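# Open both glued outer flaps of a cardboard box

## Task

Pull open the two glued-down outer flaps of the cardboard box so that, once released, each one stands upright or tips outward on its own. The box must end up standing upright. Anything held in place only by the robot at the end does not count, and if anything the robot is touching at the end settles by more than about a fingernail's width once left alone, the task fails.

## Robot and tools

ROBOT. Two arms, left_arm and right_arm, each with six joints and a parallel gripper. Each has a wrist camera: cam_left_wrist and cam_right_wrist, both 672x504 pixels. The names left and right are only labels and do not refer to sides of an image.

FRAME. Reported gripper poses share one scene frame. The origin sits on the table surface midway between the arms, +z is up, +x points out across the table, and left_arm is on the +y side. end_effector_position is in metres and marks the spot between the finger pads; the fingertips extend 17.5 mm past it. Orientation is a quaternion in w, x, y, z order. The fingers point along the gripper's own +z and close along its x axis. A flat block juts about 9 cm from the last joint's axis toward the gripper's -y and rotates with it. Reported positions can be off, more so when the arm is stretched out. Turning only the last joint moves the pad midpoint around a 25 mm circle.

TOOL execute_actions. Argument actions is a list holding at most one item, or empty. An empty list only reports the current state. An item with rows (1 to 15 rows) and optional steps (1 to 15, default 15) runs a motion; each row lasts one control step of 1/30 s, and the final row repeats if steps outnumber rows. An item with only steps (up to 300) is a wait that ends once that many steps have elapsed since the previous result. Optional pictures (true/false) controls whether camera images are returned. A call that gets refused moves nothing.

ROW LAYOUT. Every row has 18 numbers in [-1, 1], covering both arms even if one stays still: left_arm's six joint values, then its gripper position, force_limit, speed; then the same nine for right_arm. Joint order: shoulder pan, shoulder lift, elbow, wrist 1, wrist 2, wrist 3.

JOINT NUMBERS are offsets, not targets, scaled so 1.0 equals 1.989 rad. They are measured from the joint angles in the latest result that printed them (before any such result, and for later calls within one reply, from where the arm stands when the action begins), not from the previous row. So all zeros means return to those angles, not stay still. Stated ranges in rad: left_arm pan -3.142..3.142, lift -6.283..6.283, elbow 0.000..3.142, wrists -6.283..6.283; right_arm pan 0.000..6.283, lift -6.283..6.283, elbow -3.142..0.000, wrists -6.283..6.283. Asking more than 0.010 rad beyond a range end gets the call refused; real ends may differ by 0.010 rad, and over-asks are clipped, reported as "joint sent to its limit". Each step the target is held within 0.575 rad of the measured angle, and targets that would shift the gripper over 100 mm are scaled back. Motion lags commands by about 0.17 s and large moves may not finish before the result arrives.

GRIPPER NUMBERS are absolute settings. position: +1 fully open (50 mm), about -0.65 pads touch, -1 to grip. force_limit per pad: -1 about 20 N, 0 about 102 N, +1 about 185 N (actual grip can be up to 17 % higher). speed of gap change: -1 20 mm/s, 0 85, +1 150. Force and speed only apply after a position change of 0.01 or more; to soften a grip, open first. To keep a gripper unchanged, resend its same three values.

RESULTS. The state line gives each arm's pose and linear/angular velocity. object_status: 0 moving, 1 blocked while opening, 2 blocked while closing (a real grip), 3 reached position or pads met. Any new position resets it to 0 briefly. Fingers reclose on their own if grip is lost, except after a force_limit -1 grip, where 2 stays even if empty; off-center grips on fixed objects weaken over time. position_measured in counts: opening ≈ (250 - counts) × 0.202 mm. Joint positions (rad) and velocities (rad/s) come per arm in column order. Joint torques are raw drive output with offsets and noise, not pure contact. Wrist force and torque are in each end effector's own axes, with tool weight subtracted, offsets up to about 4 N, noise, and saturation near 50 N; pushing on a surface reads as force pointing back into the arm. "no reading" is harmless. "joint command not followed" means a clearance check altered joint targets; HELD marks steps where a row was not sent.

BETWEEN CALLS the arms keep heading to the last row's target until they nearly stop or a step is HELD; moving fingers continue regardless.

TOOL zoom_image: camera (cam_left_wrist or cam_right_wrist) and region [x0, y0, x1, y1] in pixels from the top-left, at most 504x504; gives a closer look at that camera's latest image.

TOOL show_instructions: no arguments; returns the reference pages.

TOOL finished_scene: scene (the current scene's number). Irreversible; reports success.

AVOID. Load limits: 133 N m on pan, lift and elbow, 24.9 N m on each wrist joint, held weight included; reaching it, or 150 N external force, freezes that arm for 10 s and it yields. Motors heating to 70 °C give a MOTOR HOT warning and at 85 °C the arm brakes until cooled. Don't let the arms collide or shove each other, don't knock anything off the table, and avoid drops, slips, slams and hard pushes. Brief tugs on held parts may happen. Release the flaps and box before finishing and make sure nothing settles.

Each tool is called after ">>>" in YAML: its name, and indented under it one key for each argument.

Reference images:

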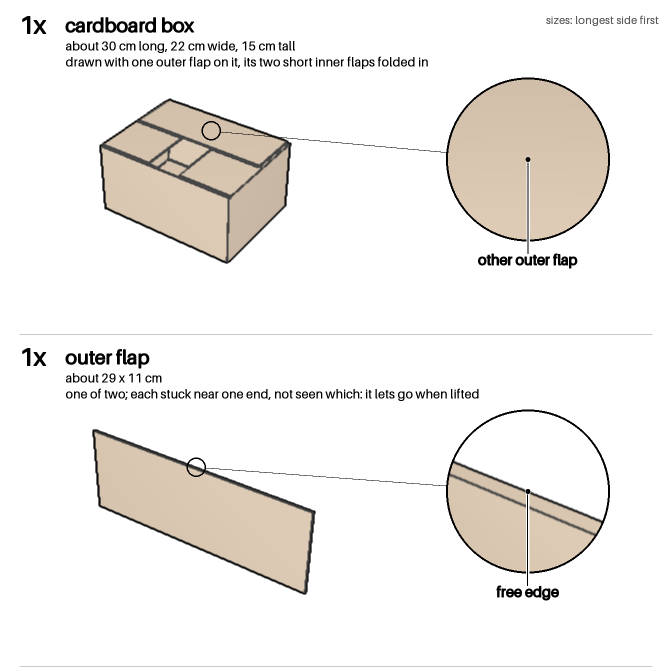

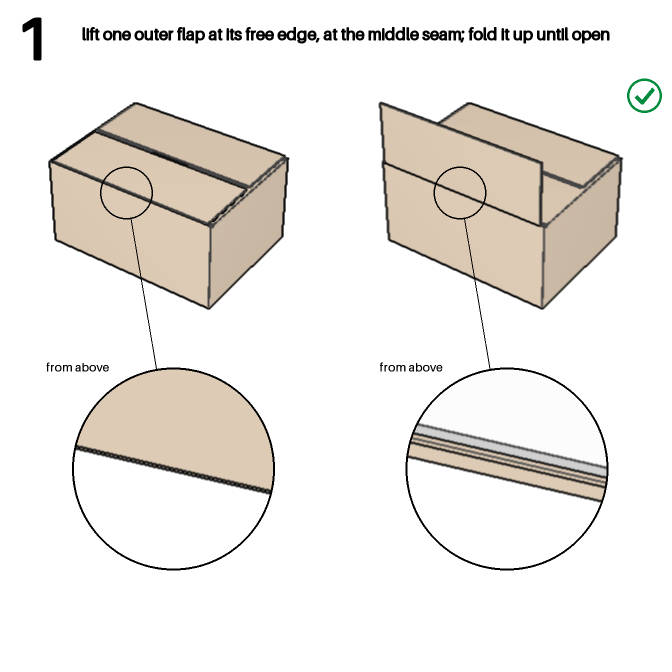

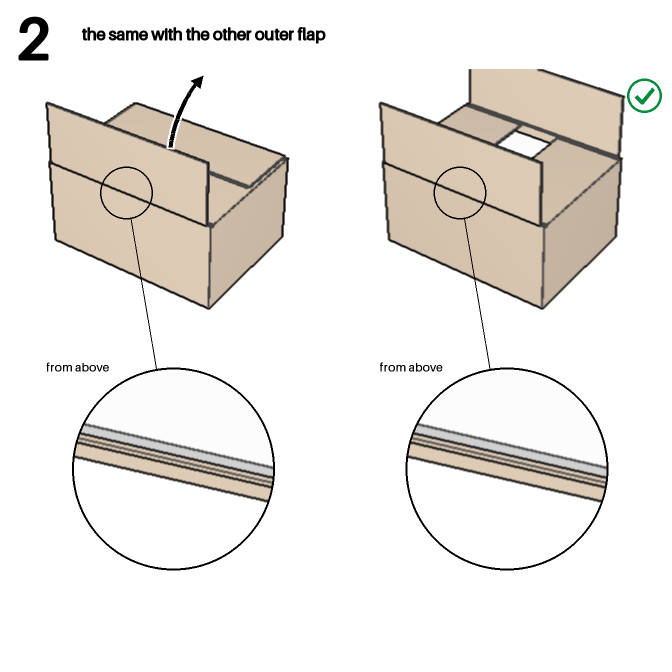

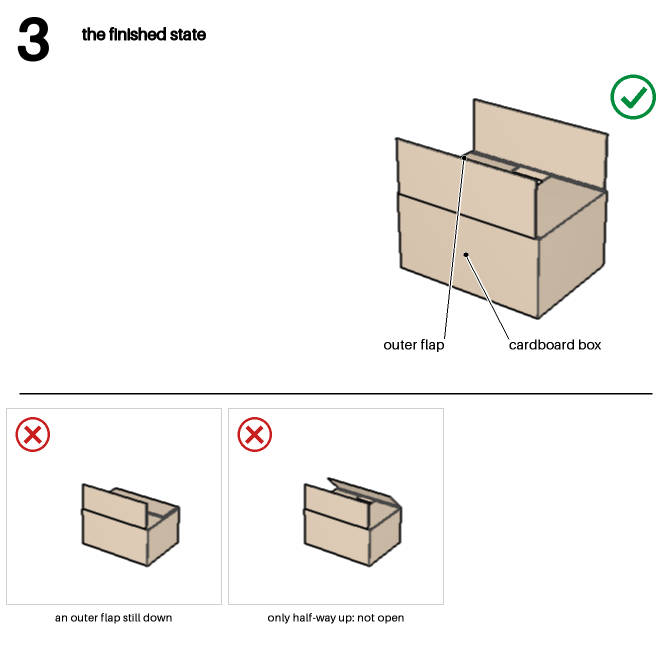

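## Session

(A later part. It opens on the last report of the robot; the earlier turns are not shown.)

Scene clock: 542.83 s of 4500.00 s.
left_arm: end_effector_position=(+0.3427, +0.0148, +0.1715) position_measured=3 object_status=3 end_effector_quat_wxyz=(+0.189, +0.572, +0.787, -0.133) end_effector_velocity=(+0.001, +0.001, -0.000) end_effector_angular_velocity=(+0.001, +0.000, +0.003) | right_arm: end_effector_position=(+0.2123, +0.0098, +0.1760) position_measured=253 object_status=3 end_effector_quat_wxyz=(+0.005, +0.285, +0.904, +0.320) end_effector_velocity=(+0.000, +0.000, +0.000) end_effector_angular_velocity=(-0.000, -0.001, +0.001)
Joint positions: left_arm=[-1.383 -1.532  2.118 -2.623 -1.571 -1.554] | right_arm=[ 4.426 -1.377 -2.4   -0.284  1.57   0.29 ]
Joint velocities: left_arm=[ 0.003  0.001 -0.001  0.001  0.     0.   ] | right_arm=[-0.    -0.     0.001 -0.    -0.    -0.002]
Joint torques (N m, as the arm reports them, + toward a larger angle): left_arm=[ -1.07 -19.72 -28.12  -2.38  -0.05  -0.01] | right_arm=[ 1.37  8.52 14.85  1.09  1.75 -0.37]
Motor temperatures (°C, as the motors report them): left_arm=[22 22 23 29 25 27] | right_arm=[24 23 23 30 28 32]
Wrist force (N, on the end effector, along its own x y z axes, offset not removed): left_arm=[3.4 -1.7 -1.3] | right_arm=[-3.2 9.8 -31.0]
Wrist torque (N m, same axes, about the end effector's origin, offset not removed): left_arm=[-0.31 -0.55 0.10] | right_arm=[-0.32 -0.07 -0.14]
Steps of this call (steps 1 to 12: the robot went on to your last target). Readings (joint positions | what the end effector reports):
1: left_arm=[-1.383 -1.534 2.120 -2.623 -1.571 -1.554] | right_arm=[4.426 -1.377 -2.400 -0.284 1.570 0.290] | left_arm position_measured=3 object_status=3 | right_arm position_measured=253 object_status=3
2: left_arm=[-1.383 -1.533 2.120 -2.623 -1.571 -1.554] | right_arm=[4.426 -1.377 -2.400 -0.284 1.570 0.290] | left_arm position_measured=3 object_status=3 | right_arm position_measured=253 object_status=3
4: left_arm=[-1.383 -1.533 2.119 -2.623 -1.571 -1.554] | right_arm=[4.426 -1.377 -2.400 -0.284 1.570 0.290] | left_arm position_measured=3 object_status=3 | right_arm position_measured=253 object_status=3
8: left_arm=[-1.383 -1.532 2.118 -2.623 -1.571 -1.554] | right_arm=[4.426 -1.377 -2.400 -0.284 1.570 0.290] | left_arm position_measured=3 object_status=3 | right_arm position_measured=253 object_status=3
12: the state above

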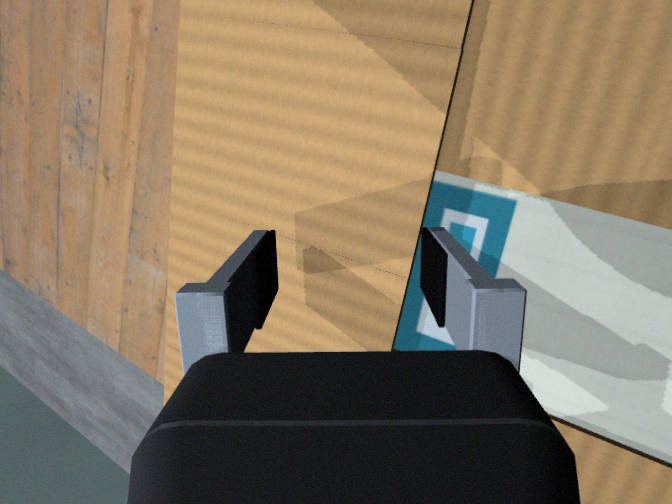

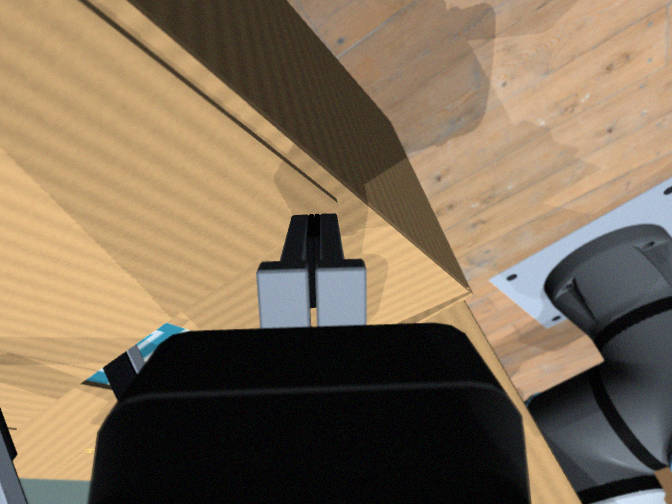

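>>> execute_actions:
  actions:
    - {"rows":[[0,0.0017,-0.0018,0.0001,0,0,1,0,0,0,0,0,0,0,0,-1,0,0],[0,0.0034,-0.0037,0.0003,0,0,1,0,0,0,0,0,0,0,0,-1,0,0],[0,0.0034,-0.0037,0.0003,0,0,1,0,0,0,0,0,0,0,0,-1,0,0],[0,0.0034,-0.0037,0.0003,0,0,1,0,0,0,0,0,0,0,0,-1,0,0],[0,0.0034,-0.0037,0.0003,0,0,1,0,0,0,0,0,0,0,0,-1,0,0],[0,0.0022,-0.0054,0.0032,0,0,1,0,0,0,0,0,0,0,0,-1,0,0],[0,0.001,-0.0071,0.0061,0,0,1,0,0,0,0,0,0,0,0,-1,0,0],[0,-0.0002,-0.0089,0.0091,0,0,1,0,0,0,0,0,0,0,0,-1,0,0],[0,-0.0014,-0.0106,0.012,0,0,1,0,0,0,0,0,0,0,0,-1,0,0],[0,-0.0026,-0.0123,0.0149,0,0,1,0,0,0,0,0,0,0,0,-1,0,0]]}
  pictures: false

>>> execute_actions:
  actions:
    - {"steps":12}

Scene clock: 552.97 s of 4500.00 s.
left_arm: end_effector_position=(+0.3439, +0.0112, +0.1791) position_measured=3 object_status=3 end_effector_quat_wxyz=(+0.189, +0.572, +0.787, -0.133) end_effector_velocity=(+0.001, -0.002, +0.017) end_effector_angular_velocity=(-0.001, +0.000, +0.001) | right_arm: end_effector_position=(+0.2124, +0.0098, +0.1760) position_measured=253 object_status=3 end_effector_quat_wxyz=(+0.005, +0.285, +0.903, +0.320) end_effector_velocity=(+0.000, +0.000, +0.000) end_effector_angular_velocity=(+0.001, +0.000, -0.001)
Joint positions: left_arm=[-1.383 -1.535  2.098 -2.6   -1.571 -1.554] | right_arm=[ 4.426 -1.377 -2.4   -0.284  1.57   0.29 ]
Joint velocities: left_arm=[ 0.    -0.019 -0.031  0.05  -0.    -0.001] | right_arm=[ 0.    -0.001  0.     0.002 -0.     0.001]
Joint torques (N m, as the arm reports them, + toward a larger angle): left_arm=[ -1.08 -34.15 -35.17  -4.79   0.04   0.05] | right_arm=[-0.84  8.13 15.36  0.33  1.85 -0.15]
Motor temperatures (°C, as the motors report them): left_arm=[22 22 23 29 25 27] | right_arm=[24 23 23 30 28 32]
Wrist force (N, on the end effector, along its own x y z axes, offset not removed): left_arm=[11.0 -5.5 1.2] | right_arm=[1.6 15.5 -18.5]
Wrist torque (N m, same axes, about the end effector's origin, offset not removed): left_arm=[-0.30 -0.02 0.03] | right_arm=[0.11 -0.42 -0.18]
Steps of this call (steps 1 to 15: the robot went on to your last target; steps 16 to 90: nothing new was sent; then 6.63 s passed at rest; steps 91 to 105: all 15 steps of this action). Readings (joint positions | what the end effector reports):
91: left_arm=[-1.383 -1.532 2.118 -2.623 -1.571 -1.554] | right_arm=[4.426 -1.377 -2.400 -0.284 1.570 0.290] | left_arm position_measured=3 object_status=3 | right_arm position_measured=253 object_status=3
92: left_arm=[-1.383 -1.532 2.117 -2.623 -1.571 -1.554] | right_arm=[4.426 -1.377 -2.400 -0.284 1.570 0.290] | left_arm position_measured=3 object_status=3 | right_arm position_measured=253 object_status=3
94: left_arm=[-1.383 -1.530 2.115 -2.623 -1.571 -1.554] | right_arm=[4.426 -1.377 -2.400 -0.284 1.570 0.290] | left_arm position_measured=3 object_status=3 | right_arm position_measured=253 object_status=3
98: left_arm=[-1.383 -1.528 2.111 -2.620 -1.571 -1.554] | right_arm=[4.426 -1.377 -2.400 -0.284 1.570 0.290] | left_arm position_measured=3 object_status=3 | right_arm position_measured=253 object_status=3
105: the state above

Scene clock: 553.37 s of 4500.00 s.
left_arm: end_effector_position=(+0.3440, +0.0109, +0.1813) position_measured=3 object_status=3 end_effector_quat_wxyz=(+0.189, +0.572, +0.787, -0.133) end_effector_velocity=(-0.000, -0.000, +0.001) end_effector_angular_velocity=(+0.000, -0.000, -0.001) | right_arm: end_effector_position=(+0.2124, +0.0098, +0.1760) position_measured=253 object_status=3 end_effector_quat_wxyz=(+0.005, +0.285, +0.903, +0.320) end_effector_velocity=(+0.000, -0.000, -0.000) end_effector_angular_velocity=(-0.001, -0.000, +0.001)
Joint positions: left_arm=[-1.383 -1.537  2.094 -2.594 -1.571 -1.554] | right_arm=[ 4.426 -1.377 -2.4   -0.284  1.57   0.29 ]
Joint velocities: left_arm=[-0.001 -0.001 -0.001  0.002  0.    -0.   ] | right_arm=[-0.001  0.    -0.    -0.001  0.    -0.002]
Joint torques (N m, as the arm reports them, + toward a larger angle): left_arm=[ -1.18 -35.62 -33.12  -4.83  -0.04   0.02] | right_arm=[-0.7   8.32 15.22 -1.3   1.87 -0.32]
Motor temperatures (°C, as the motors report them): left_arm=[22 22 23 29 25 27] | right_arm=[24 23 23 30 28 32]
Wrist force (N, on the end effector, along its own x y z axes, offset not removed): left_arm=[3.5 -3.2 5.3] | right_arm=[-3.0 15.0 -22.8]
Wrist torque (N m, same axes, about the end effector's origin, offset not removed): left_arm=[0.18 0.99 0.24] | right_arm=[-0.05 0.07 -0.15]
Steps of this call (steps 1 to 12: the robot went on to your last target). Readings (joint positions | what the end effector reports):
1: left_arm=[-1.383 -1.535 2.097 -2.598 -1.571 -1.554] | right_arm=[4.426 -1.377 -2.400 -0.284 1.570 0.290] | left_arm position_measured=3 object_status=3 | right_arm position_measured=253 object_status=3
2: left_arm=[-1.383 -1.536 2.096 -2.597 -1.571 -1.554] | right_arm=[4.426 -1.377 -2.400 -0.284 1.570 0.290] | left_arm position_measured=3 object_status=3 | right_arm position_measured=253 object_status=3
4: left_arm=[-1.383 -1.536 2.095 -2.595 -1.571 -1.554] | right_arm=[4.426 -1.377 -2.400 -0.284 1.570 0.290] | left_arm position_measured=3 object_status=3 | right_arm position_measured=253 object_status=3
8: left_arm=[-1.383 -1.537 2.094 -2.594 -1.571 -1.554] | right_arm=[4.426 -1.377 -2.400 -0.284 1.570 0.290] | left_arm position_measured=3 object_status=3 | right_arm position_measured=253 object_status=3
12: the state above

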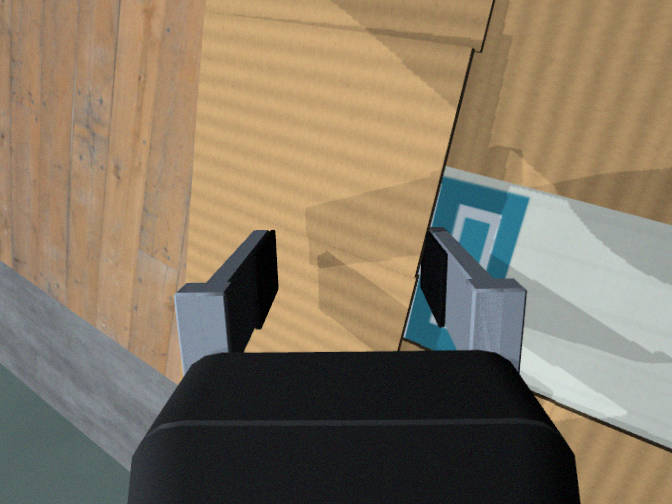

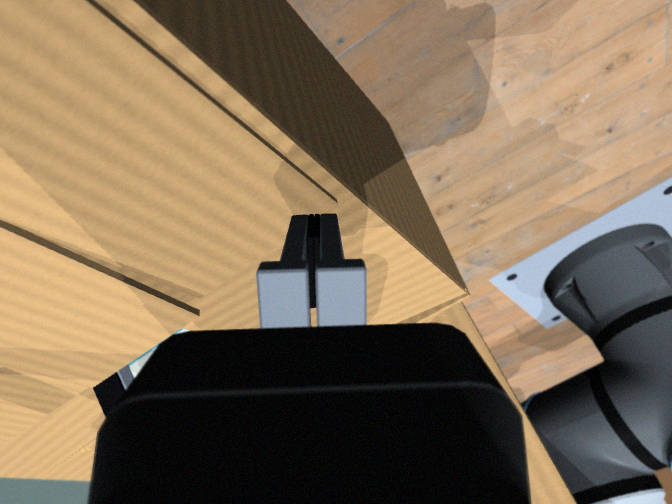

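>>> execute_actions:
  actions:
    - {"rows":[[0,0,0,0,0,0,1,0,0,0,0.0076,0.007,-0.0146,0,0,-1,0,0],[0,0,0,0,0,0,1,0,0,0,0.0076,0.007,-0.0146,0,0,-1,0,0],[0,0,0,0,0,0,1,0,0,0,0.0076,0.007,-0.0146,0,0,-1,0,0],[0,0,0,0,0,0,1,0,0,0,0.0076,0.007,-0.0146,0,0,-1,0,0],[0,0,0,0,0,0,1,0,0,0,0.0076,0.007,-0.0146,0,0,-1,0,0],[0,0,0,0,0,0,1,0,0,0,-0.0362,0.0369,-0.0007,0,0,-1,0,0]]}
  pictures: false

>>> execute_actions:
  actions:
    - {"steps":40}

Scene clock: 564.37 s of 4500.00 s.
left_arm: end_effector_position=(+0.3440, +0.0109, +0.1814) position_measured=3 object_status=3 end_effector_quat_wxyz=(+0.189, +0.572, +0.787, -0.133) end_effector_velocity=(-0.001, +0.000, -0.001) end_effector_angular_velocity=(+0.002, +0.001, -0.001) | right_arm: end_effector_position=(+0.2207, +0.0350, +0.1818) position_measured=253 object_status=3 end_effector_quat_wxyz=(+0.005, +0.285, +0.903, +0.320) end_effector_velocity=(+0.010, +0.029, -0.005) end_effector_angular_velocity=(-0.007, +0.002, +0.000)
Joint positions: left_arm=[-1.383 -1.537  2.094 -2.594 -1.571 -1.554] | right_arm=[ 4.426 -1.438 -2.335 -0.288  1.57   0.29 ]
Joint velocities: left_arm=[-0.001  0.     0.002 -0.    -0.    -0.001] | right_arm=[-0.    -0.09   0.063  0.02  -0.    -0.001]
Joint torques (N m, as the arm reports them, + toward a larger angle): left_arm=[ -1.34 -22.95 -18.27  -6.37   0.     0.02] | right_arm=[ 0.69  7.56 31.32  5.96  2.16 -0.48]
Motor temperatures (°C, as the motors report them): left_arm=[22 22 23 29 25 27] | right_arm=[24 23 23 30 28 32]
Wrist force (N, on the end effector, along its own x y z axes, offset not removed): left_arm=[0.0 -4.5 3.7] | right_arm=[0.5 -0.1 0.6]
Wrist torque (N m, same axes, about the end effector's origin, offset not removed): left_arm=[-0.48 0.90 0.19] | right_arm=[0.08 -0.08 -0.22]
Steps of this call (steps 1 to 15: the robot went on to your last target; steps 16 to 90: nothing new was sent; then 7.50 s passed at rest; steps 91 to 105: all 15 steps of this action). Readings (joint positions | what the end effector reports):
91: left_arm=[-1.383 -1.537 2.093 -2.593 -1.571 -1.554] | right_arm=[4.426 -1.377 -2.400 -0.284 1.570 0.290] | left_arm position_measured=3 object_status=3 | right_arm position_measured=253 object_status=3
92: left_arm=[-1.383 -1.537 2.093 -2.593 -1.571 -1.554] | right_arm=[4.426 -1.376 -2.399 -0.286 1.570 0.290] | left_arm position_measured=3 object_status=3 | right_arm position_measured=253 object_status=3
94: left_arm=[-1.383 -1.537 2.093 -2.593 -1.571 -1.554] | right_arm=[4.426 -1.371 -2.394 -0.296 1.570 0.290] | left_arm position_measured=3 object_status=3 | right_arm position_measured=253 object_status=3
98: left_arm=[-1.383 -1.537 2.093 -2.593 -1.571 -1.554] | right_arm=[4.426 -1.380 -2.376 -0.301 1.570 0.290] | left_arm position_measured=3 object_status=3 | right_arm position_measured=253 object_status=3
105: the state above

Scene clock: 565.70 s of 4500.00 s.
left_arm: end_effector_position=(+0.3440, +0.0109, +0.1813) position_measured=3 object_status=3 end_effector_quat_wxyz=(+0.189, +0.572, +0.787, -0.133) end_effector_velocity=(+0.001, -0.001, +0.001) end_effector_angular_velocity=(-0.003, -0.001, +0.001) | right_arm: end_effector_position=(+0.2220, +0.0388, +0.1813) position_measured=253 object_status=3 end_effector_quat_wxyz=(+0.005, +0.285, +0.903, +0.320) end_effector_velocity=(+0.000, +0.001, +0.001) end_effector_angular_velocity=(+0.003, -0.001, +0.001)
Joint positions: left_arm=[-1.383 -1.537  2.094 -2.594 -1.571 -1.554] | right_arm=[ 4.426 -1.449 -2.326 -0.285  1.57   0.29 ]
Joint velocities: left_arm=[ 0.001 -0.    -0.002 -0.     0.    -0.   ] | right_arm=[ 0.     0.001  0.002  0.001  0.001 -0.   ]
Joint torques (N m, as the arm reports them, + toward a larger angle): left_arm=[ -1.09 -20.33 -18.56  -6.19   0.06   0.02] | right_arm=[ 1.28  7.12 31.1   6.18  1.89 -0.23]
Motor temperatures (°C, as the motors report them): left_arm=[22 22 23 29 25 27] | right_arm=[24 23 23 30 28 32]
Wrist force (N, on the end effector, along its own x y z axes, offset not removed): left_arm=[5.7 0.6 0.5] | right_arm=[-0.5 -1.5 0.3]
Wrist torque (N m, same axes, about the end effector's origin, offset not removed): left_arm=[0.29 -0.19 -0.04] | right_arm=[-0.09 0.21 -0.12]
Steps of this call (steps 1 to 30: the robot went on to your last target; steps 31 to 40: nothing new was sent). Readings (joint positions | what the end effector reports):
1: left_arm=[-1.383 -1.537 2.094 -2.594 -1.571 -1.554] | right_arm=[4.426 -1.440 -2.333 -0.287 1.570 0.290] | left_arm position_measured=3 object_status=3 | right_arm position_measured=253 object_status=3
2: left_arm=[-1.383 -1.537 2.094 -2.594 -1.571 -1.554] | right_arm=[4.426 -1.442 -2.331 -0.287 1.570 0.290] | left_arm position_measured=3 object_status=3 | right_arm position_measured=253 object_status=3
4: left_arm=[-1.383 -1.537 2.094 -2.594 -1.571 -1.554] | right_arm=[4.426 -1.445 -2.329 -0.286 1.570 0.290] | left_arm position_measured=3 object_status=3 | right_arm position_measured=253 object_status=3
8: left_arm=[-1.383 -1.537 2.094 -2.594 -1.571 -1.554] | right_arm=[4.426 -1.448 -2.327 -0.285 1.570 0.290] | left_arm position_measured=3 object_status=3 | right_arm position_measured=253 object_status=3
40: the state above
All arms were judged still, so your last target was given up. Only a new action makes them travel on or press farther. Fingers that are still opening or closing keep moving.

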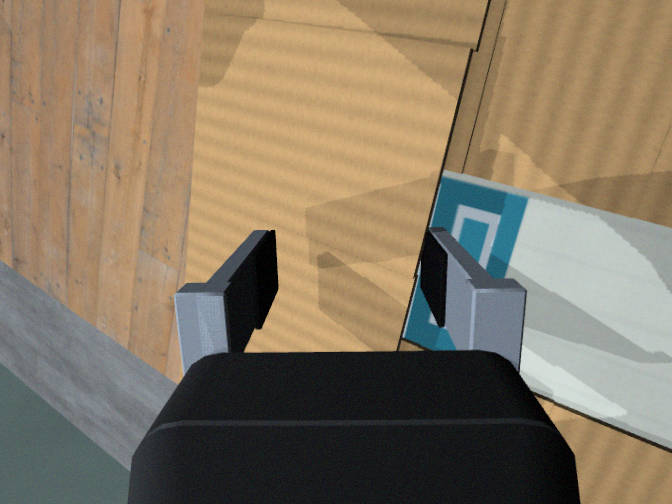

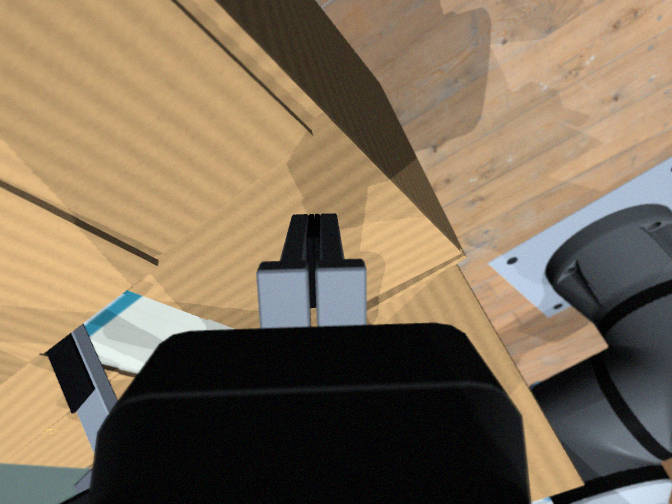

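>>> execute_actions:
  actions:
    - {"rows":[[0,0,0,0,0,0,1,0,0,0,-0.0046,-0.0042,0.0088,0,0,-1,0,0]]}
  pictures: false

>>> execute_actions:
  actions:
    - {"steps":15}
  pictures: false

Scene clock: 572.43 s of 4500.00 s.
left_arm: end_effector_position=(+0.3440, +0.0109, +0.1813) position_measured=3 object_status=3 end_effector_quat_wxyz=(+0.189, +0.572, +0.787, -0.133) end_effector_velocity=(-0.000, -0.000, +0.000) end_effector_angular_velocity=(-0.000, -0.001, -0.002) | right_arm: end_effector_position=(+0.2219, +0.0385, +0.1764) position_measured=253 object_status=3 end_effector_quat_wxyz=(+0.005, +0.285, +0.903, +0.320) end_effector_velocity=(+0.000, -0.000, -0.002) end_effector_angular_velocity=(-0.001, +0.000, -0.000)
Joint positions: left_arm=[-1.383 -1.537  2.094 -2.594 -1.571 -1.554] | right_arm=[ 4.426 -1.458 -2.334 -0.268  1.57   0.29 ]
Joint velocities: left_arm=[-0.001  0.    -0.    -0.     0.     0.001] | right_arm=[-0.    -0.002 -0.002  0.004 -0.    -0.   ]
Joint torques (N m, as the arm reports them, + toward a larger angle): left_arm=[ -1.33 -19.93 -18.39  -5.59  -0.01   0.  ] | right_arm=[ 1.32  6.13 14.36  5.88  1.87 -0.5 ]
Motor temperatures (°C, as the motors report them): left_arm=[22 22 23 29 25 27] | right_arm=[24 23 23 30 28 32]
Wrist force (N, on the end effector, along its own x y z axes, offset not removed): left_arm=[5.0 -3.5 5.2] | right_arm=[-1.4 -4.3 -1.1]
Wrist torque (N m, same axes, about the end effector's origin, offset not removed): left_arm=[-0.31 -0.23 -0.05] | right_arm=[-0.75 0.28 -0.16]
Steps of this call (steps 1 to 90: nothing new was sent; then 3.23 s passed at rest; steps 91 to 105: all 15 steps of this action). Readings (joint positions | what the end effector reports):
91: left_arm=[-1.383 -1.537 2.094 -2.594 -1.571 -1.554] | right_arm=[4.426 -1.449 -2.326 -0.285 1.570 0.290] | left_arm position_measured=3 object_status=3 | right_arm position_measured=253 object_status=3
92: left_arm=[-1.383 -1.537 2.094 -2.594 -1.571 -1.554] | right_arm=[4.426 -1.450 -2.327 -0.284 1.570 0.290] | left_arm position_measured=3 object_status=3 | right_arm position_measured=253 object_status=3
94: left_arm=[-1.383 -1.537 2.094 -2.594 -1.571 -1.554] | right_arm=[4.426 -1.453 -2.329 -0.278 1.570 0.290] | left_arm position_measured=3 object_status=3 | right_arm position_measured=253 object_status=3
98: left_arm=[-1.383 -1.537 2.094 -2.594 -1.571 -1.554] | right_arm=[4.426 -1.457 -2.333 -0.271 1.570 0.290] | left_arm position_measured=3 object_status=3 | right_arm position_measured=253 object_status=3
105: the state above

Scene clock: 572.93 s of 4500.00 s.
left_arm: end_effector_position=(+0.3440, +0.0109, +0.1813) position_measured=3 object_status=3 end_effector_quat_wxyz=(+0.189, +0.572, +0.787, -0.133) end_effector_velocity=(-0.001, -0.000, -0.001) end_effector_angular_velocity=(+0.001, +0.000, -0.002) | right_arm: end_effector_position=(+0.2219, +0.0385, +0.1762) position_measured=253 object_status=3 end_effector_quat_wxyz=(+0.005, +0.285, +0.903, +0.320) end_effector_velocity=(-0.000, -0.000, -0.000) end_effector_angular_velocity=(-0.001, +0.000, -0.001)
Joint positions: left_arm=[-1.383 -1.537  2.094 -2.594 -1.571 -1.554] | right_arm=[ 4.426 -1.458 -2.335 -0.268  1.57   0.29 ]
Joint velocities: left_arm=[-0.001 -0.     0.001  0.     0.     0.   ] | right_arm=[ 0.    -0.    -0.    -0.    -0.     0.001]
Joint torques (N m, as the arm reports them, + toward a larger angle): left_arm=[ -1.2  -20.53 -18.94  -5.59  -0.02   0.02] | right_arm=[-0.09  7.56 13.88  6.01  2.   -0.25]
Motor temperatures (°C, as the motors report them): left_arm=[22 22 23 29 25 27] | right_arm=[24 23 23 30 28 32]
Wrist force (N, on the end effector, along its own x y z axes, offset not removed): left_arm=[1.6 -7.1 4.7] | right_arm=[1.9 -2.0 -0.4]
Wrist torque (N m, same axes, about the end effector's origin, offset not removed): left_arm=[-1.00 0.20 0.21] | right_arm=[-0.18 -0.39 -0.11]
Steps of this call (steps 1 to 15: the robot went on to your last target). Readings (joint positions | what the end effector reports):
1: left_arm=[-1.383 -1.537 2.094 -2.594 -1.571 -1.554] | right_arm=[4.426 -1.458 -2.334 -0.268 1.570 0.290] | left_arm position_measured=3 object_status=3 | right_arm position_measured=253 object_status=3
2: left_arm=[-1.383 -1.537 2.094 -2.594 -1.571 -1.554] | right_arm=[4.426 -1.458 -2.334 -0.268 1.570 0.290] | left_arm position_measured=3 object_status=3 | right_arm position_measured=253 object_status=3
4: left_arm=[-1.383 -1.537 2.094 -2.594 -1.571 -1.554] | right_arm=[4.426 -1.458 -2.334 -0.268 1.570 0.290] | left_arm position_measured=3 object_status=3 | right_arm position_measured=253 object_status=3
8: left_arm=[-1.383 -1.537 2.094 -2.594 -1.571 -1.554] | right_arm=[4.426 -1.458 -2.335 -0.268 1.570 0.290] | left_arm position_measured=3 object_status=3 | right_arm position_measured=253 object_status=3
15: the state above
All arms were judged still, so your last target was given up. Only a new action makes them travel on or press farther. Fingers that are still opening or closing keep moving.

No contact yet; 2.5 mm more.

>>> execute_actions:
  actions:
    - {"rows":[[0,0,0,0,0,0,1,0,0,0,-0.0023,-0.0021,0.0044,0,0,-1,0,0]]}
  pictures: false

>>> execute_actions:
  actions:
    - {"steps":10}
  pictures: false

Scene clock: 580.17 s of 4500.00 s.
left_arm: end_effector_position=(+0.3440, +0.0109, +0.1813) position_measured=3 object_status=3 end_effector_quat_wxyz=(+0.189, +0.572, +0.787, -0.133) end_effector_velocity=(+0.001, +0.000, +0.000) end_effector_angular_velocity=(-0.000, -0.000, +0.001) | right_arm: end_effector_position=(+0.2218, +0.0384, +0.1738) position_measured=253 object_status=3 end_effector_quat_wxyz=(+0.005, +0.285, +0.903, +0.320) end_effector_velocity=(-0.000, -0.000, -0.001) end_effector_angular_velocity=(-0.001, -0.001, +0.000)
Joint positions: left_arm=[-1.383 -1.537  2.094 -2.594 -1.571 -1.554] | right_arm=[ 4.426 -1.463 -2.339 -0.259  1.57   0.29 ]
Joint velocities: left_arm=[ 0.001  0.    -0.    -0.     0.     0.   ] | right_arm=[ 0.    -0.001 -0.002  0.003 -0.    -0.001]
Joint torques (N m, as the arm reports them, + toward a larger angle): left_arm=[ -1.05 -20.5  -18.52  -5.63   0.04   0.08] | right_arm=[ 2.28  5.6  11.98  5.4   1.83 -0.09]
Motor temperatures (°C, as the motors report them): left_arm=[22 22 23 29 25 27] | right_arm=[24 23 23 30 28 32]
Wrist force (N, on the end effector, along its own x y z axes, offset not removed): left_arm=[1.8 -2.2 2.4] | right_arm=[1.5 0.2 -1.0]
Wrist torque (N m, same axes, about the end effector's origin, offset not removed): left_arm=[-0.14 0.30 0.12] | right_arm=[-0.19 -0.27 0.02]
Steps of this call (steps 1 to 90: nothing new was sent; then 3.73 s passed at rest; steps 91 to 105: all 15 steps of this action). Readings (joint positions | what the end effector reports):
91: left_arm=[-1.383 -1.537 2.094 -2.594 -1.571 -1.554] | right_arm=[4.426 -1.458 -2.335 -0.268 1.570 0.290] | left_arm position_measured=3 object_status=3 | right_arm position_measured=253 object_status=3
92: left_arm=[-1.383 -1.537 2.094 -2.594 -1.571 -1.554] | right_arm=[4.426 -1.459 -2.335 -0.267 1.570 0.290] | left_arm position_measured=3 object_status=3 | right_arm position_measured=253 object_status=3
94: left_arm=[-1.383 -1.537 2.094 -2.594 -1.571 -1.554] | right_arm=[4.426 -1.460 -2.336 -0.264 1.570 0.290] | left_arm position_measured=3 object_status=3 | right_arm position_measured=253 object_status=3
98: left_arm=[-1.383 -1.537 2.094 -2.594 -1.571 -1.554] | right_arm=[4.426 -1.462 -2.338 -0.261 1.570 0.290] | left_arm position_measured=3 object_status=3 | right_arm position_measured=253 object_status=3
105: the state above

Scene clock: 580.50 s of 4500.00 s.
left_arm: end_effector_position=(+0.3440, +0.0109, +0.1813) position_measured=3 object_status=3 end_effector_quat_wxyz=(+0.189, +0.572, +0.787, -0.133) end_effector_velocity=(-0.000, +0.000, -0.001) end_effector_angular_velocity=(+0.001, +0.000, -0.001) | right_arm: end_effector_position=(+0.2218, +0.0384, +0.1737) position_measured=253 object_status=3 end_effector_quat_wxyz=(+0.005, +0.285, +0.903, +0.320) end_effector_velocity=(+0.000, +0.000, +0.001) end_effector_angular_velocity=(+0.003, -0.002, -0.001)
Joint positions: left_arm=[-1.383 -1.537  2.094 -2.594 -1.571 -1.554] | right_arm=[ 4.426 -1.463 -2.339 -0.259  1.57   0.29 ]
Joint velocities: left_arm=[-0.001  0.     0.001 -0.     0.    -0.   ] | right_arm=[ 0.     0.002  0.001  0.    -0.001  0.   ]
Joint torques (N m, as the arm reports them, + toward a larger angle): left_arm=[ -1.17 -20.85 -18.5   -5.51   0.08   0.06] | right_arm=[ 2.58  6.27 10.55  4.93  2.13 -0.27]
Motor temperatures (°C, as the motors report them): left_arm=[22 22 23 29 25 27] | right_arm=[24 23 23 30 28 32]
Wrist force (N, on the end effector, along its own x y z axes, offset not removed): left_arm=[3.5 -0.9 0.5] | right_arm=[1.3 1.8 -0.4]
Wrist torque (N m, same axes, about the end effector's origin, offset not removed): left_arm=[0.12 0.32 -0.09] | right_arm=[0.02 -0.07 -0.03]
Steps of this call (steps 1 to 10: the robot went on to your last target). Readings (joint positions | what the end effector reports):
1: left_arm=[-1.383 -1.537 2.094 -2.594 -1.571 -1.554] | right_arm=[4.426 -1.463 -2.339 -0.259 1.570 0.290] | left_arm position_measured=3 object_status=3 | right_arm position_measured=253 object_status=3
2: left_arm=[-1.383 -1.537 2.094 -2.594 -1.571 -1.554] | right_arm=[4.426 -1.463 -2.339 -0.259 1.570 0.290] | left_arm position_measured=3 object_status=3 | right_arm position_measured=253 object_status=3
4: left_arm=[-1.383 -1.537 2.094 -2.594 -1.571 -1.554] | right_arm=[4.426 -1.463 -2.339 -0.259 1.570 0.290] | left_arm position_measured=3 object_status=3 | right_arm position_measured=253 object_status=3
8: left_arm=[-1.383 -1.537 2.094 -2.594 -1.571 -1.554] | right_arm=[4.426 -1.463 -2.339 -0.259 1.570 0.290] | left_arm position_measured=3 object_status=3 | right_arm position_measured=253 object_status=3
10: the state above

>>> execute_actions:
  actions:
    - {"rows":[[0,0,0,0,0,0,1,0,0,0,-0.0018,-0.0017,0.0035,0,0,-1,0,0]]}
  pictures: false

>>> execute_actions:
  actions:
    - {"steps":10}
  pictures: false

Scene clock: 588.87 s of 4500.00 s.
left_arm: end_effector_position=(+0.3440, +0.0109, +0.1813) position_measured=3 object_status=3 end_effector_quat_wxyz=(+0.189, +0.572, +0.787, -0.133) end_effector_velocity=(-0.001, -0.001, +0.000) end_effector_angular_velocity=(-0.001, +0.000, -0.002) | right_arm: end_effector_position=(+0.2218, +0.0383, +0.1719) position_measured=253 object_status=3 end_effector_quat_wxyz=(+0.005, +0.285, +0.903, +0.320) end_effector_velocity=(-0.000, -0.000, -0.001) end_effector_angular_velocity=(-0.001, +0.001, +0.001)
Joint positions: left_arm=[-1.383 -1.537  2.094 -2.594 -1.571 -1.554] | right_arm=[ 4.426 -1.466 -2.342 -0.252  1.57   0.29 ]
Joint velocities: left_arm=[-0.003  0.    -0.001  0.     0.    -0.001] | right_arm=[ 0.    -0.001 -0.001  0.001  0.001 -0.   ]
Joint torques (N m, as the arm reports them, + toward a larger angle): left_arm=[ -0.91 -20.6  -18.52  -5.62   0.04   0.06] | right_arm=[ 0.12 -1.53  3.97  2.35  2.11 -0.19]
Motor temperatures (°C, as the motors report them): left_arm=[22 22 23 29 25 27] | right_arm=[24 23 23 30 28 32]
Wrist force (N, on the end effector, along its own x y z axes, offset not removed): left_arm=[1.9 -6.5 -0.3] | right_arm=[1.8 7.5 -14.4]
Wrist torque (N m, same axes, about the end effector's origin, offset not removed): left_arm=[-1.00 0.13 0.08] | right_arm=[-0.20 0.22 -0.10]
Steps of this call (steps 1 to 15: the robot went on to your last target; steps 16 to 90: nothing new was sent; then 4.87 s passed at rest; steps 91 to 105: all 15 steps of this action). Readings (joint positions | what the end effector reports):
91: left_arm=[-1.383 -1.537 2.094 -2.594 -1.571 -1.554] | right_arm=[4.426 -1.463 -2.339 -0.259 1.570 0.290] | left_arm position_measured=3 object_status=3 | right_arm position_measured=253 object_status=3
92: left_arm=[-1.383 -1.537 2.094 -2.594 -1.571 -1.554] | right_arm=[4.426 -1.463 -2.339 -0.258 1.570 0.290] | left_arm position_measured=3 object_status=3 | right_arm position_measured=253 object_status=3
94: left_arm=[-1.383 -1.537 2.094 -2.594 -1.571 -1.554] | right_arm=[4.426 -1.464 -2.340 -0.256 1.570 0.290] | left_arm position_measured=3 object_status=3 | right_arm position_measured=253 object_status=3
98: left_arm=[-1.383 -1.537 2.094 -2.594 -1.571 -1.554] | right_arm=[4.426 -1.466 -2.341 -0.253 1.570 0.290] | left_arm position_measured=3 object_status=3 | right_arm position_measured=253 object_status=3
105: the state above

Scene clock: 589.20 s of 4500.00 s.
left_arm: end_effector_position=(+0.3440, +0.0109, +0.1813) position_measured=3 object_status=3 end_effector_quat_wxyz=(+0.189, +0.572, +0.787, -0.133) end_effector_velocity=(-0.001, +0.001, -0.001) end_effector_angular_velocity=(+0.002, +0.000, -0.001) | right_arm: end_effector_position=(+0.2218, +0.0382, +0.1718) position_measured=253 object_status=3 end_effector_quat_wxyz=(+0.005, +0.285, +0.903, +0.320) end_effector_velocity=(+0.000, +0.001, +0.002) end_effector_angular_velocity=(+0.004, +0.000, -0.001)
Joint positions: left_arm=[-1.383 -1.537  2.094 -2.594 -1.571 -1.554] | right_arm=[ 4.426 -1.467 -2.342 -0.252  1.57   0.29 ]
Joint velocities: left_arm=[-0.001 -0.     0.001  0.001 -0.     0.001] | right_arm=[-0.     0.     0.002  0.001  0.001  0.002]
Joint torques (N m, as the arm reports them, + toward a larger angle): left_arm=[ -1.12 -20.08 -18.54  -5.64   0.12   0.09] | right_arm=[ 0.12 -2.74  2.36  1.96  1.88 -0.36]
Motor temperatures (°C, as the motors report them): left_arm=[22 22 23 29 25 27] | right_arm=[24 23 23 30 28 32]
Wrist force (N, on the end effector, along its own x y z axes, offset not removed): left_arm=[1.2 -1.3 1.8] | right_arm=[2.9 9.0 -16.3]
Wrist torque (N m, same axes, about the end effector's origin, offset not removed): left_arm=[-0.03 0.45 0.29] | right_arm=[-0.15 0.17 -0.07]
Steps of this call (steps 1 to 10: the robot went on to your last target). Readings (joint positions | what the end effector reports):
1: left_arm=[-1.383 -1.537 2.094 -2.594 -1.571 -1.554] | right_arm=[4.426 -1.466 -2.342 -0.252 1.570 0.290] | left_arm position_measured=3 object_status=3 | right_arm position_measured=253 object_status=3
2: left_arm=[-1.383 -1.537 2.094 -2.594 -1.571 -1.554] | right_arm=[4.426 -1.466 -2.342 -0.252 1.570 0.290] | left_arm position_measured=3 object_status=3 | right_arm position_measured=253 object_status=3
4: left_arm=[-1.383 -1.537 2.094 -2.594 -1.571 -1.554] | right_arm=[4.426 -1.466 -2.342 -0.252 1.570 0.290] | left_arm position_measured=3 object_status=3 | right_arm position_measured=253 object_status=3
8: left_arm=[-1.383 -1.537 2.094 -2.594 -1.571 -1.554] | right_arm=[4.426 -1.467 -2.342 -0.252 1.570 0.290] | left_arm position_measured=3 object_status=3 | right_arm position_measured=253 object_status=3
10: the state above

>>> execute_actions:
  actions:
    - {"rows":[[0,0.0022,-0.0024,0.0002,0,0,1,0,0,0,-0.0004,-0.0004,0.0008,0,0,-1,0,0],[0,0.0045,-0.0049,0.0004,0,0,1,0,0,0,-0.0004,-0.0004,0.0008,0,0,-1,0,0],[0,0.0045,-0.0049,0.0004,0,0,1,0,0,0,-0.0004,-0.0004,0.0008,0,0,-1,0,0],[0,0.0045,-0.0049,0.0004,0,0,1,0,0,0,-0.0004,-0.0004,0.0008,0,0,-1,0,0],[0,0.0045,-0.0049,0.0004,0,0,1,0,0,0,-0.0004,-0.0004,0.0008,0,0,-1,0,0],[0,0.0035,-0.007,0.0035,0,0,1,0,0,0,-0.0004,-0.0004,0.0008,0,0,-1,0,0],[0,0.0024,-0.0092,0.0067,0,0,1,0,0,0,-0.0004,-0.0004,0.0008,0,0,-1,0,0],[0,0.0014,-0.0113,0.0099,0,0,1,0,0,0,-0.0004,-0.0004,0.0008,0,0,-1,0,0],[0,0.0004,-0.0134,0.013,0,0,1,0,0,0,-0.0004,-0.0004,0.0008,0,0,-1,0,0],[0,-0.0006,-0.0155,0.0162,0,0,1,0,0,0,-0.0004,-0.0004,0.0008,0,0,-1,0,0],[0,-0.0017,-0.0177,0.0193,0,0,1,0,0,0,-0.0004,-0.0004,0.0008,0,0,-1,0,0],[0,-0.0027,-0.0198,0.0225,0,0,1,0,0,0,-0.0004,-0.0004,0.0008,0,0,-1,0,0]]}
  pictures: false

>>> execute_actions:
  actions:
    - {"steps":15}

Scene clock: 602.57 s of 4500.00 s.
left_arm: end_effector_position=(+0.3458, +0.0054, +0.1917) position_measured=3 object_status=3 end_effector_quat_wxyz=(+0.189, +0.572, +0.787, -0.133) end_effector_velocity=(+0.003, -0.006, +0.036) end_effector_angular_velocity=(-0.002, -0.000, +0.002) | right_arm: end_effector_position=(+0.2218, +0.0382, +0.1714) position_measured=253 object_status=3 end_effector_quat_wxyz=(+0.005, +0.285, +0.903, +0.320) end_effector_velocity=(+0.000, -0.000, -0.000) end_effector_angular_velocity=(-0.001, -0.001, -0.000)
Joint positions: left_arm=[-1.383 -1.538  2.064 -2.562 -1.571 -1.554] | right_arm=[ 4.426 -1.467 -2.343 -0.25   1.57   0.29 ]
Joint velocities: left_arm=[ 0.002 -0.032 -0.073  0.103 -0.    -0.   ] | right_arm=[-0.     0.    -0.    -0.001 -0.001 -0.001]
Joint torques (N m, as the arm reports them, + toward a larger angle): left_arm=[ -1.16 -33.7  -36.66  -6.59   1.44  -0.02] | right_arm=[ 1.34 -7.75 -1.72 -0.09  2.42 -0.19]
Motor temperatures (°C, as the motors report them): left_arm=[22 22 23 29 25 27] | right_arm=[24 23 23 30 28 32]
Wrist force (N, on the end effector, along its own x y z axes, offset not removed): left_arm=[12.5 -11.3 -1.3] | right_arm=[-10.9 18.3 -25.7]
Wrist torque (N m, same axes, about the end effector's origin, offset not removed): left_arm=[0.05 1.17 -0.19] | right_arm=[-0.03 -0.23 -0.31]
Steps of this call (steps 1 to 15: the robot went on to your last target; steps 16 to 90: nothing new was sent; then 9.87 s passed at rest; steps 91 to 105: all 15 steps of this action). Readings (joint positions | what the end effector reports):
91: left_arm=[-1.383 -1.537 2.094 -2.594 -1.571 -1.554] | right_arm=[4.426 -1.467 -2.342 -0.252 1.570 0.290] | left_arm position_measured=3 object_status=3 | right_arm position_measured=253 object_status=3
92: left_arm=[-1.383 -1.537 2.093 -2.594 -1.571 -1.554] | right_arm=[4.426 -1.467 -2.342 -0.252 1.570 0.290] | left_arm position_measured=3 object_status=3 | right_arm position_measured=253 object_status=3
94: left_arm=[-1.383 -1.534 2.091 -2.593 -1.571 -1.554] | right_arm=[4.426 -1.467 -2.342 -0.251 1.570 0.290] | left_arm position_measured=3 object_status=3 | right_arm position_measured=253 object_status=3
98: left_arm=[-1.383 -1.531 2.085 -2.591 -1.571 -1.554] | right_arm=[4.426 -1.467 -2.343 -0.251 1.570 0.290] | left_arm position_measured=3 object_status=3 | right_arm position_measured=253 object_status=3
105: the state above

Scene clock: 603.07 s of 4500.00 s.
left_arm: end_effector_position=(+0.3461, +0.0046, +0.1964) position_measured=3 object_status=3 end_effector_quat_wxyz=(+0.189, +0.572, +0.787, -0.133) end_effector_velocity=(-0.000, -0.000, +0.001) end_effector_angular_velocity=(+0.000, +0.000, -0.000) | right_arm: end_effector_position=(+0.2218, +0.0382, +0.1713) position_measured=253 object_status=3 end_effector_quat_wxyz=(+0.005, +0.285, +0.903, +0.320) end_effector_velocity=(+0.000, +0.000, +0.000) end_effector_angular_velocity=(+0.000, -0.002, +0.001)
Joint positions: left_arm=[-1.383 -1.543  2.054 -2.549 -1.571 -1.554] | right_arm=[ 4.426 -1.467 -2.343 -0.25   1.57   0.29 ]
Joint velocities: left_arm=[-0.    -0.001 -0.001  0.002 -0.     0.   ] | right_arm=[ 0.    -0.001  0.001  0.001 -0.001 -0.002]
Joint torques (N m, as the arm reports them, + toward a larger angle): left_arm=[ -0.81 -36.22 -38.66  -6.48   5.45   0.03] | right_arm=[ 0.49 -7.55 -3.28 -0.44  3.15 -0.22]
Motor temperatures (°C, as the motors report them): left_arm=[22 22 23 29 25 27] | right_arm=[24 23 23 30 28 32]
Wrist force (N, on the end effector, along its own x y z axes, offset not removed): left_arm=[13.9 -11.0 -1.2] | right_arm=[-10.1 17.4 -27.4]
Wrist torque (N m, same axes, about the end effector's origin, offset not removed): left_arm=[0.02 0.53 0.00] | right_arm=[-0.29 -0.29 -0.28]
Steps of this call (steps 1 to 15: the robot went on to your last target). Readings (joint positions | what the end effector reports):
1: left_arm=[-1.383 -1.539 2.062 -2.559 -1.571 -1.554] | right_arm=[4.426 -1.467 -2.343 -0.250 1.570 0.290] | left_arm position_measured=3 object_status=3 | right_arm position_measured=253 object_status=3
2: left_arm=[-1.383 -1.540 2.060 -2.557 -1.571 -1.554] | right_arm=[4.426 -1.467 -2.343 -0.250 1.570 0.290] | left_arm position_measured=3 object_status=3 | right_arm position_measured=253 object_status=3
4: left_arm=[-1.383 -1.541 2.058 -2.554 -1.571 -1.554] | right_arm=[4.426 -1.467 -2.343 -0.250 1.570 0.290] | left_arm position_measured=3 object_status=3 | right_arm position_measured=253 object_status=3
8: left_arm=[-1.383 -1.542 2.055 -2.550 -1.571 -1.554] | right_arm=[4.426 -1.467 -2.343 -0.250 1.570 0.290] | left_arm position_measured=3 object_status=3 | right_arm position_measured=253 object_status=3
15: the state above

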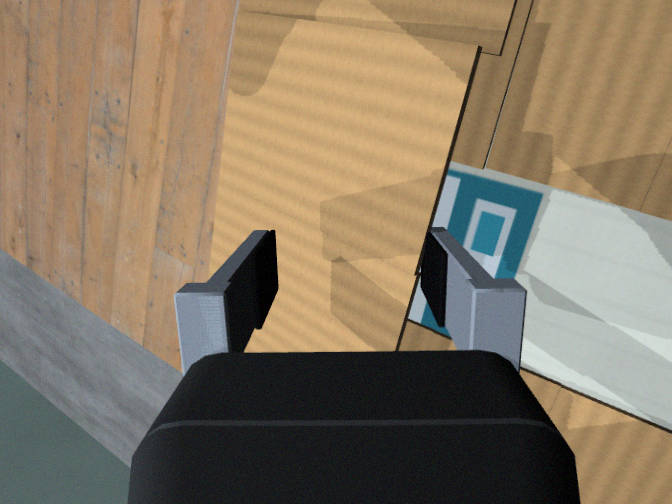

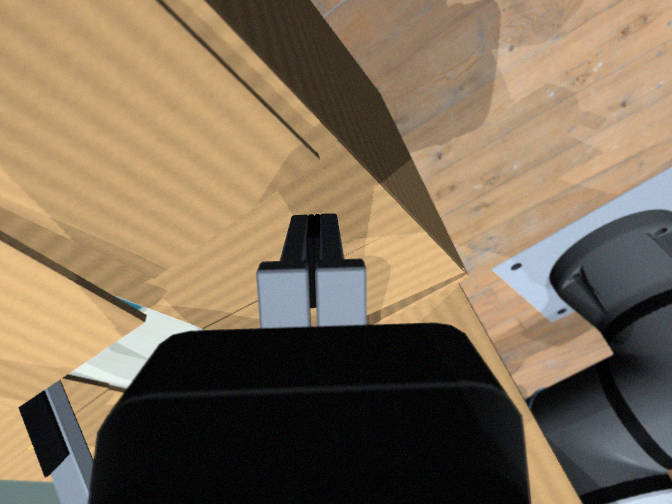

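>>> execute_actions:
  actions:
    - {"rows":[[0,-0.0008,-0.0021,0.003,0,0,1,0,0,0,0,0,0,0,0,-1,0,0],[0,-0.0017,-0.0042,0.0059,0,0,1,0,0,0,0,0,0,0,0,-1,0,0],[0,-0.0025,-0.0063,0.0089,0,0,1,0,0,0,0,0,0,0,0,-1,0,0],[0,-0.0034,-0.0084,0.0118,0,0,1,0,0,0,0,0,0,0,0,-1,0,0],[0,-0.0042,-0.0105,0.0148,0,0,1,0,0,0,0,0,0,0,0,-1,0,0],[0,-0.0051,-0.0126,0.0177,0,0,1,0,0,0,0,0,0,0,0,-1,0,0]]}
  pictures: false

>>> execute_actions:
  actions:
    - {"steps":12}

Scene clock: 611.07 s of 4500.00 s.
left_arm: end_effector_position=(+0.3468, +0.0026, +0.2077) position_measured=3 object_status=3 end_effector_quat_wxyz=(+0.189, +0.572, +0.787, -0.133) end_effector_velocity=(+0.001, +0.000, +0.006) end_effector_angular_velocity=(+0.002, +0.001, +0.001) | right_arm: end_effector_position=(+0.2218, +0.0382, +0.1713) position_measured=253 object_status=3 end_effector_quat_wxyz=(+0.005, +0.285, +0.903, +0.320) end_effector_velocity=(-0.000, +0.000, +0.001) end_effector_angular_velocity=(+0.002, -0.000, +0.000)
Joint positions: left_arm=[-1.383 -1.552  2.031 -2.516 -1.571 -1.554] | right_arm=[ 4.426 -1.467 -2.343 -0.25   1.57   0.29 ]
Joint velocities: left_arm=[ 0.001 -0.006 -0.012  0.02   0.    -0.   ] | right_arm=[-0.     0.001  0.     0.001  0.001 -0.   ]
Joint torques (N m, as the arm reports them, + toward a larger angle): left_arm=[ -1.42 -37.84 -35.33  -5.19  -0.21  -0.06] | right_arm=[ 1.33 -7.75 -3.28 -2.    6.54 -0.28]
Motor temperatures (°C, as the motors report them): left_arm=[22 22 23 29 25 27] | right_arm=[24 23 23 30 28 32]
Wrist force (N, on the end effector, along its own x y z axes, offset not removed): left_arm=[7.1 -10.0 9.8] | right_arm=[-11.4 18.5 -29.9]
Wrist torque (N m, same axes, about the end effector's origin, offset not removed): left_arm=[-1.18 0.05 0.05] | right_arm=[-0.45 -0.12 -0.20]
Steps of this call (steps 1 to 15: the robot went on to your last target; steps 16 to 90: nothing new was sent; then 4.50 s passed at rest; steps 91 to 105: all 15 steps of this action). Readings (joint positions | what the end effector reports):
91: left_arm=[-1.383 -1.543 2.054 -2.549 -1.571 -1.554] | right_arm=[4.426 -1.467 -2.343 -0.250 1.570 0.290] | left_arm position_measured=3 object_status=3 | right_arm position_measured=253 object_status=3
92: left_arm=[-1.383 -1.543 2.054 -2.548 -1.571 -1.554] | right_arm=[4.426 -1.467 -2.343 -0.250 1.570 0.290] | left_arm position_measured=3 object_status=3 | right_arm position_measured=253 object_status=3
94: left_arm=[-1.383 -1.544 2.051 -2.544 -1.571 -1.554] | right_arm=[4.426 -1.467 -2.343 -0.250 1.570 0.290] | left_arm position_measured=3 object_status=3 | right_arm position_measured=253 object_status=3
98: left_arm=[-1.383 -1.548 2.040 -2.529 -1.571 -1.554] | right_arm=[4.426 -1.467 -2.343 -0.250 1.570 0.290] | left_arm position_measured=3 object_status=3 | right_arm position_measured=253 object_status=3
105: the state above

Scene clock: 611.47 s of 4500.00 s.
left_arm: end_effector_position=(+0.3469, +0.0025, +0.2086) position_measured=3 object_status=3 end_effector_quat_wxyz=(+0.189, +0.572, +0.787, -0.133) end_effector_velocity=(-0.001, -0.000, -0.000) end_effector_angular_velocity=(+0.000, +0.000, -0.001) | right_arm: end_effector_position=(+0.2218, +0.0382, +0.1713) position_measured=253 object_status=3 end_effector_quat_wxyz=(+0.005, +0.285, +0.903, +0.320) end_effector_velocity=(-0.000, +0.000, +0.001) end_effector_angular_velocity=(+0.002, +0.000, -0.000)
Joint positions: left_arm=[-1.383 -1.553  2.029 -2.514 -1.571 -1.554] | right_arm=[ 4.426 -1.467 -2.343 -0.25   1.57   0.29 ]
Joint velocities: left_arm=[-0.001 -0.     0.001  0.    -0.    -0.   ] | right_arm=[ 0.     0.001  0.001 -0.     0.     0.001]
Joint torques (N m, as the arm reports them, + toward a larger angle): left_arm=[ -0.94 -38.51 -36.57  -5.2   -1.67   0.02] | right_arm=[ 1.7  -6.82 -2.05 -2.08  5.05 -0.18]
Motor temperatures (°C, as the motors report them): left_arm=[22 22 23 29 25 27] | right_arm=[24 23 23 30 28 32]
Wrist force (N, on the end effector, along its own x y z axes, offset not removed): left_arm=[10.7 -5.4 9.6] | right_arm=[-7.1 19.4 -25.7]
Wrist torque (N m, same axes, about the end effector's origin, offset not removed): left_arm=[-0.15 -0.27 0.18] | right_arm=[-0.07 -0.32 -0.20]
Steps of this call (steps 1 to 12: the robot went on to your last target). Readings (joint positions | what the end effector reports):
1: left_arm=[-1.383 -1.552 2.031 -2.516 -1.571 -1.554] | right_arm=[4.426 -1.467 -2.343 -0.250 1.570 0.290] | left_arm position_measured=3 object_status=3 | right_arm position_measured=253 object_status=3
2: left_arm=[-1.383 -1.552 2.030 -2.515 -1.571 -1.554] | right_arm=[4.426 -1.467 -2.343 -0.250 1.570 0.290] | left_arm position_measured=3 object_status=3 | right_arm position_measured=253 object_status=3
4: left_arm=[-1.383 -1.552 2.030 -2.515 -1.571 -1.554] | right_arm=[4.426 -1.467 -2.343 -0.250 1.570 0.290] | left_arm position_measured=3 object_status=3 | right_arm position_measured=253 object_status=3
8: left_arm=[-1.383 -1.553 2.030 -2.514 -1.571 -1.554] | right_arm=[4.426 -1.467 -2.343 -0.250 1.570 0.290] | left_arm position_measured=3 object_status=3 | right_arm position_measured=253 object_status=3
12: the state above

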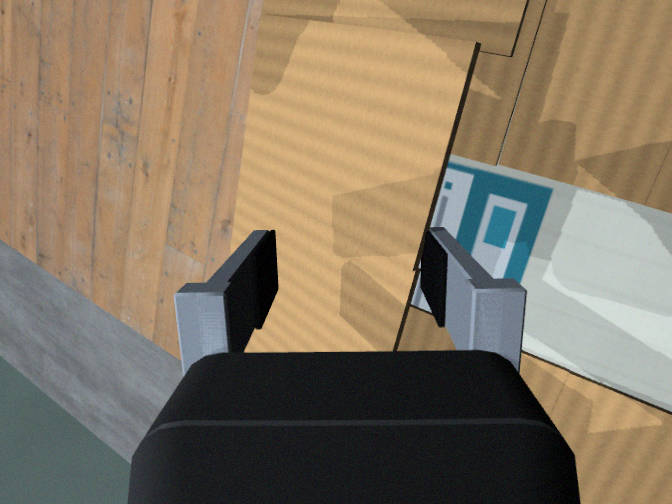

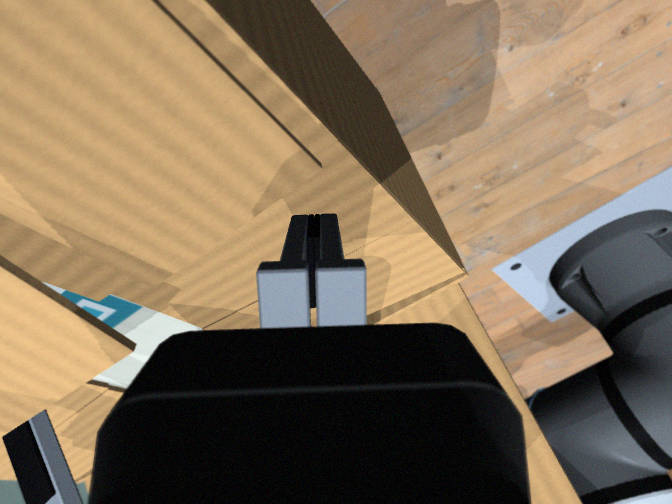

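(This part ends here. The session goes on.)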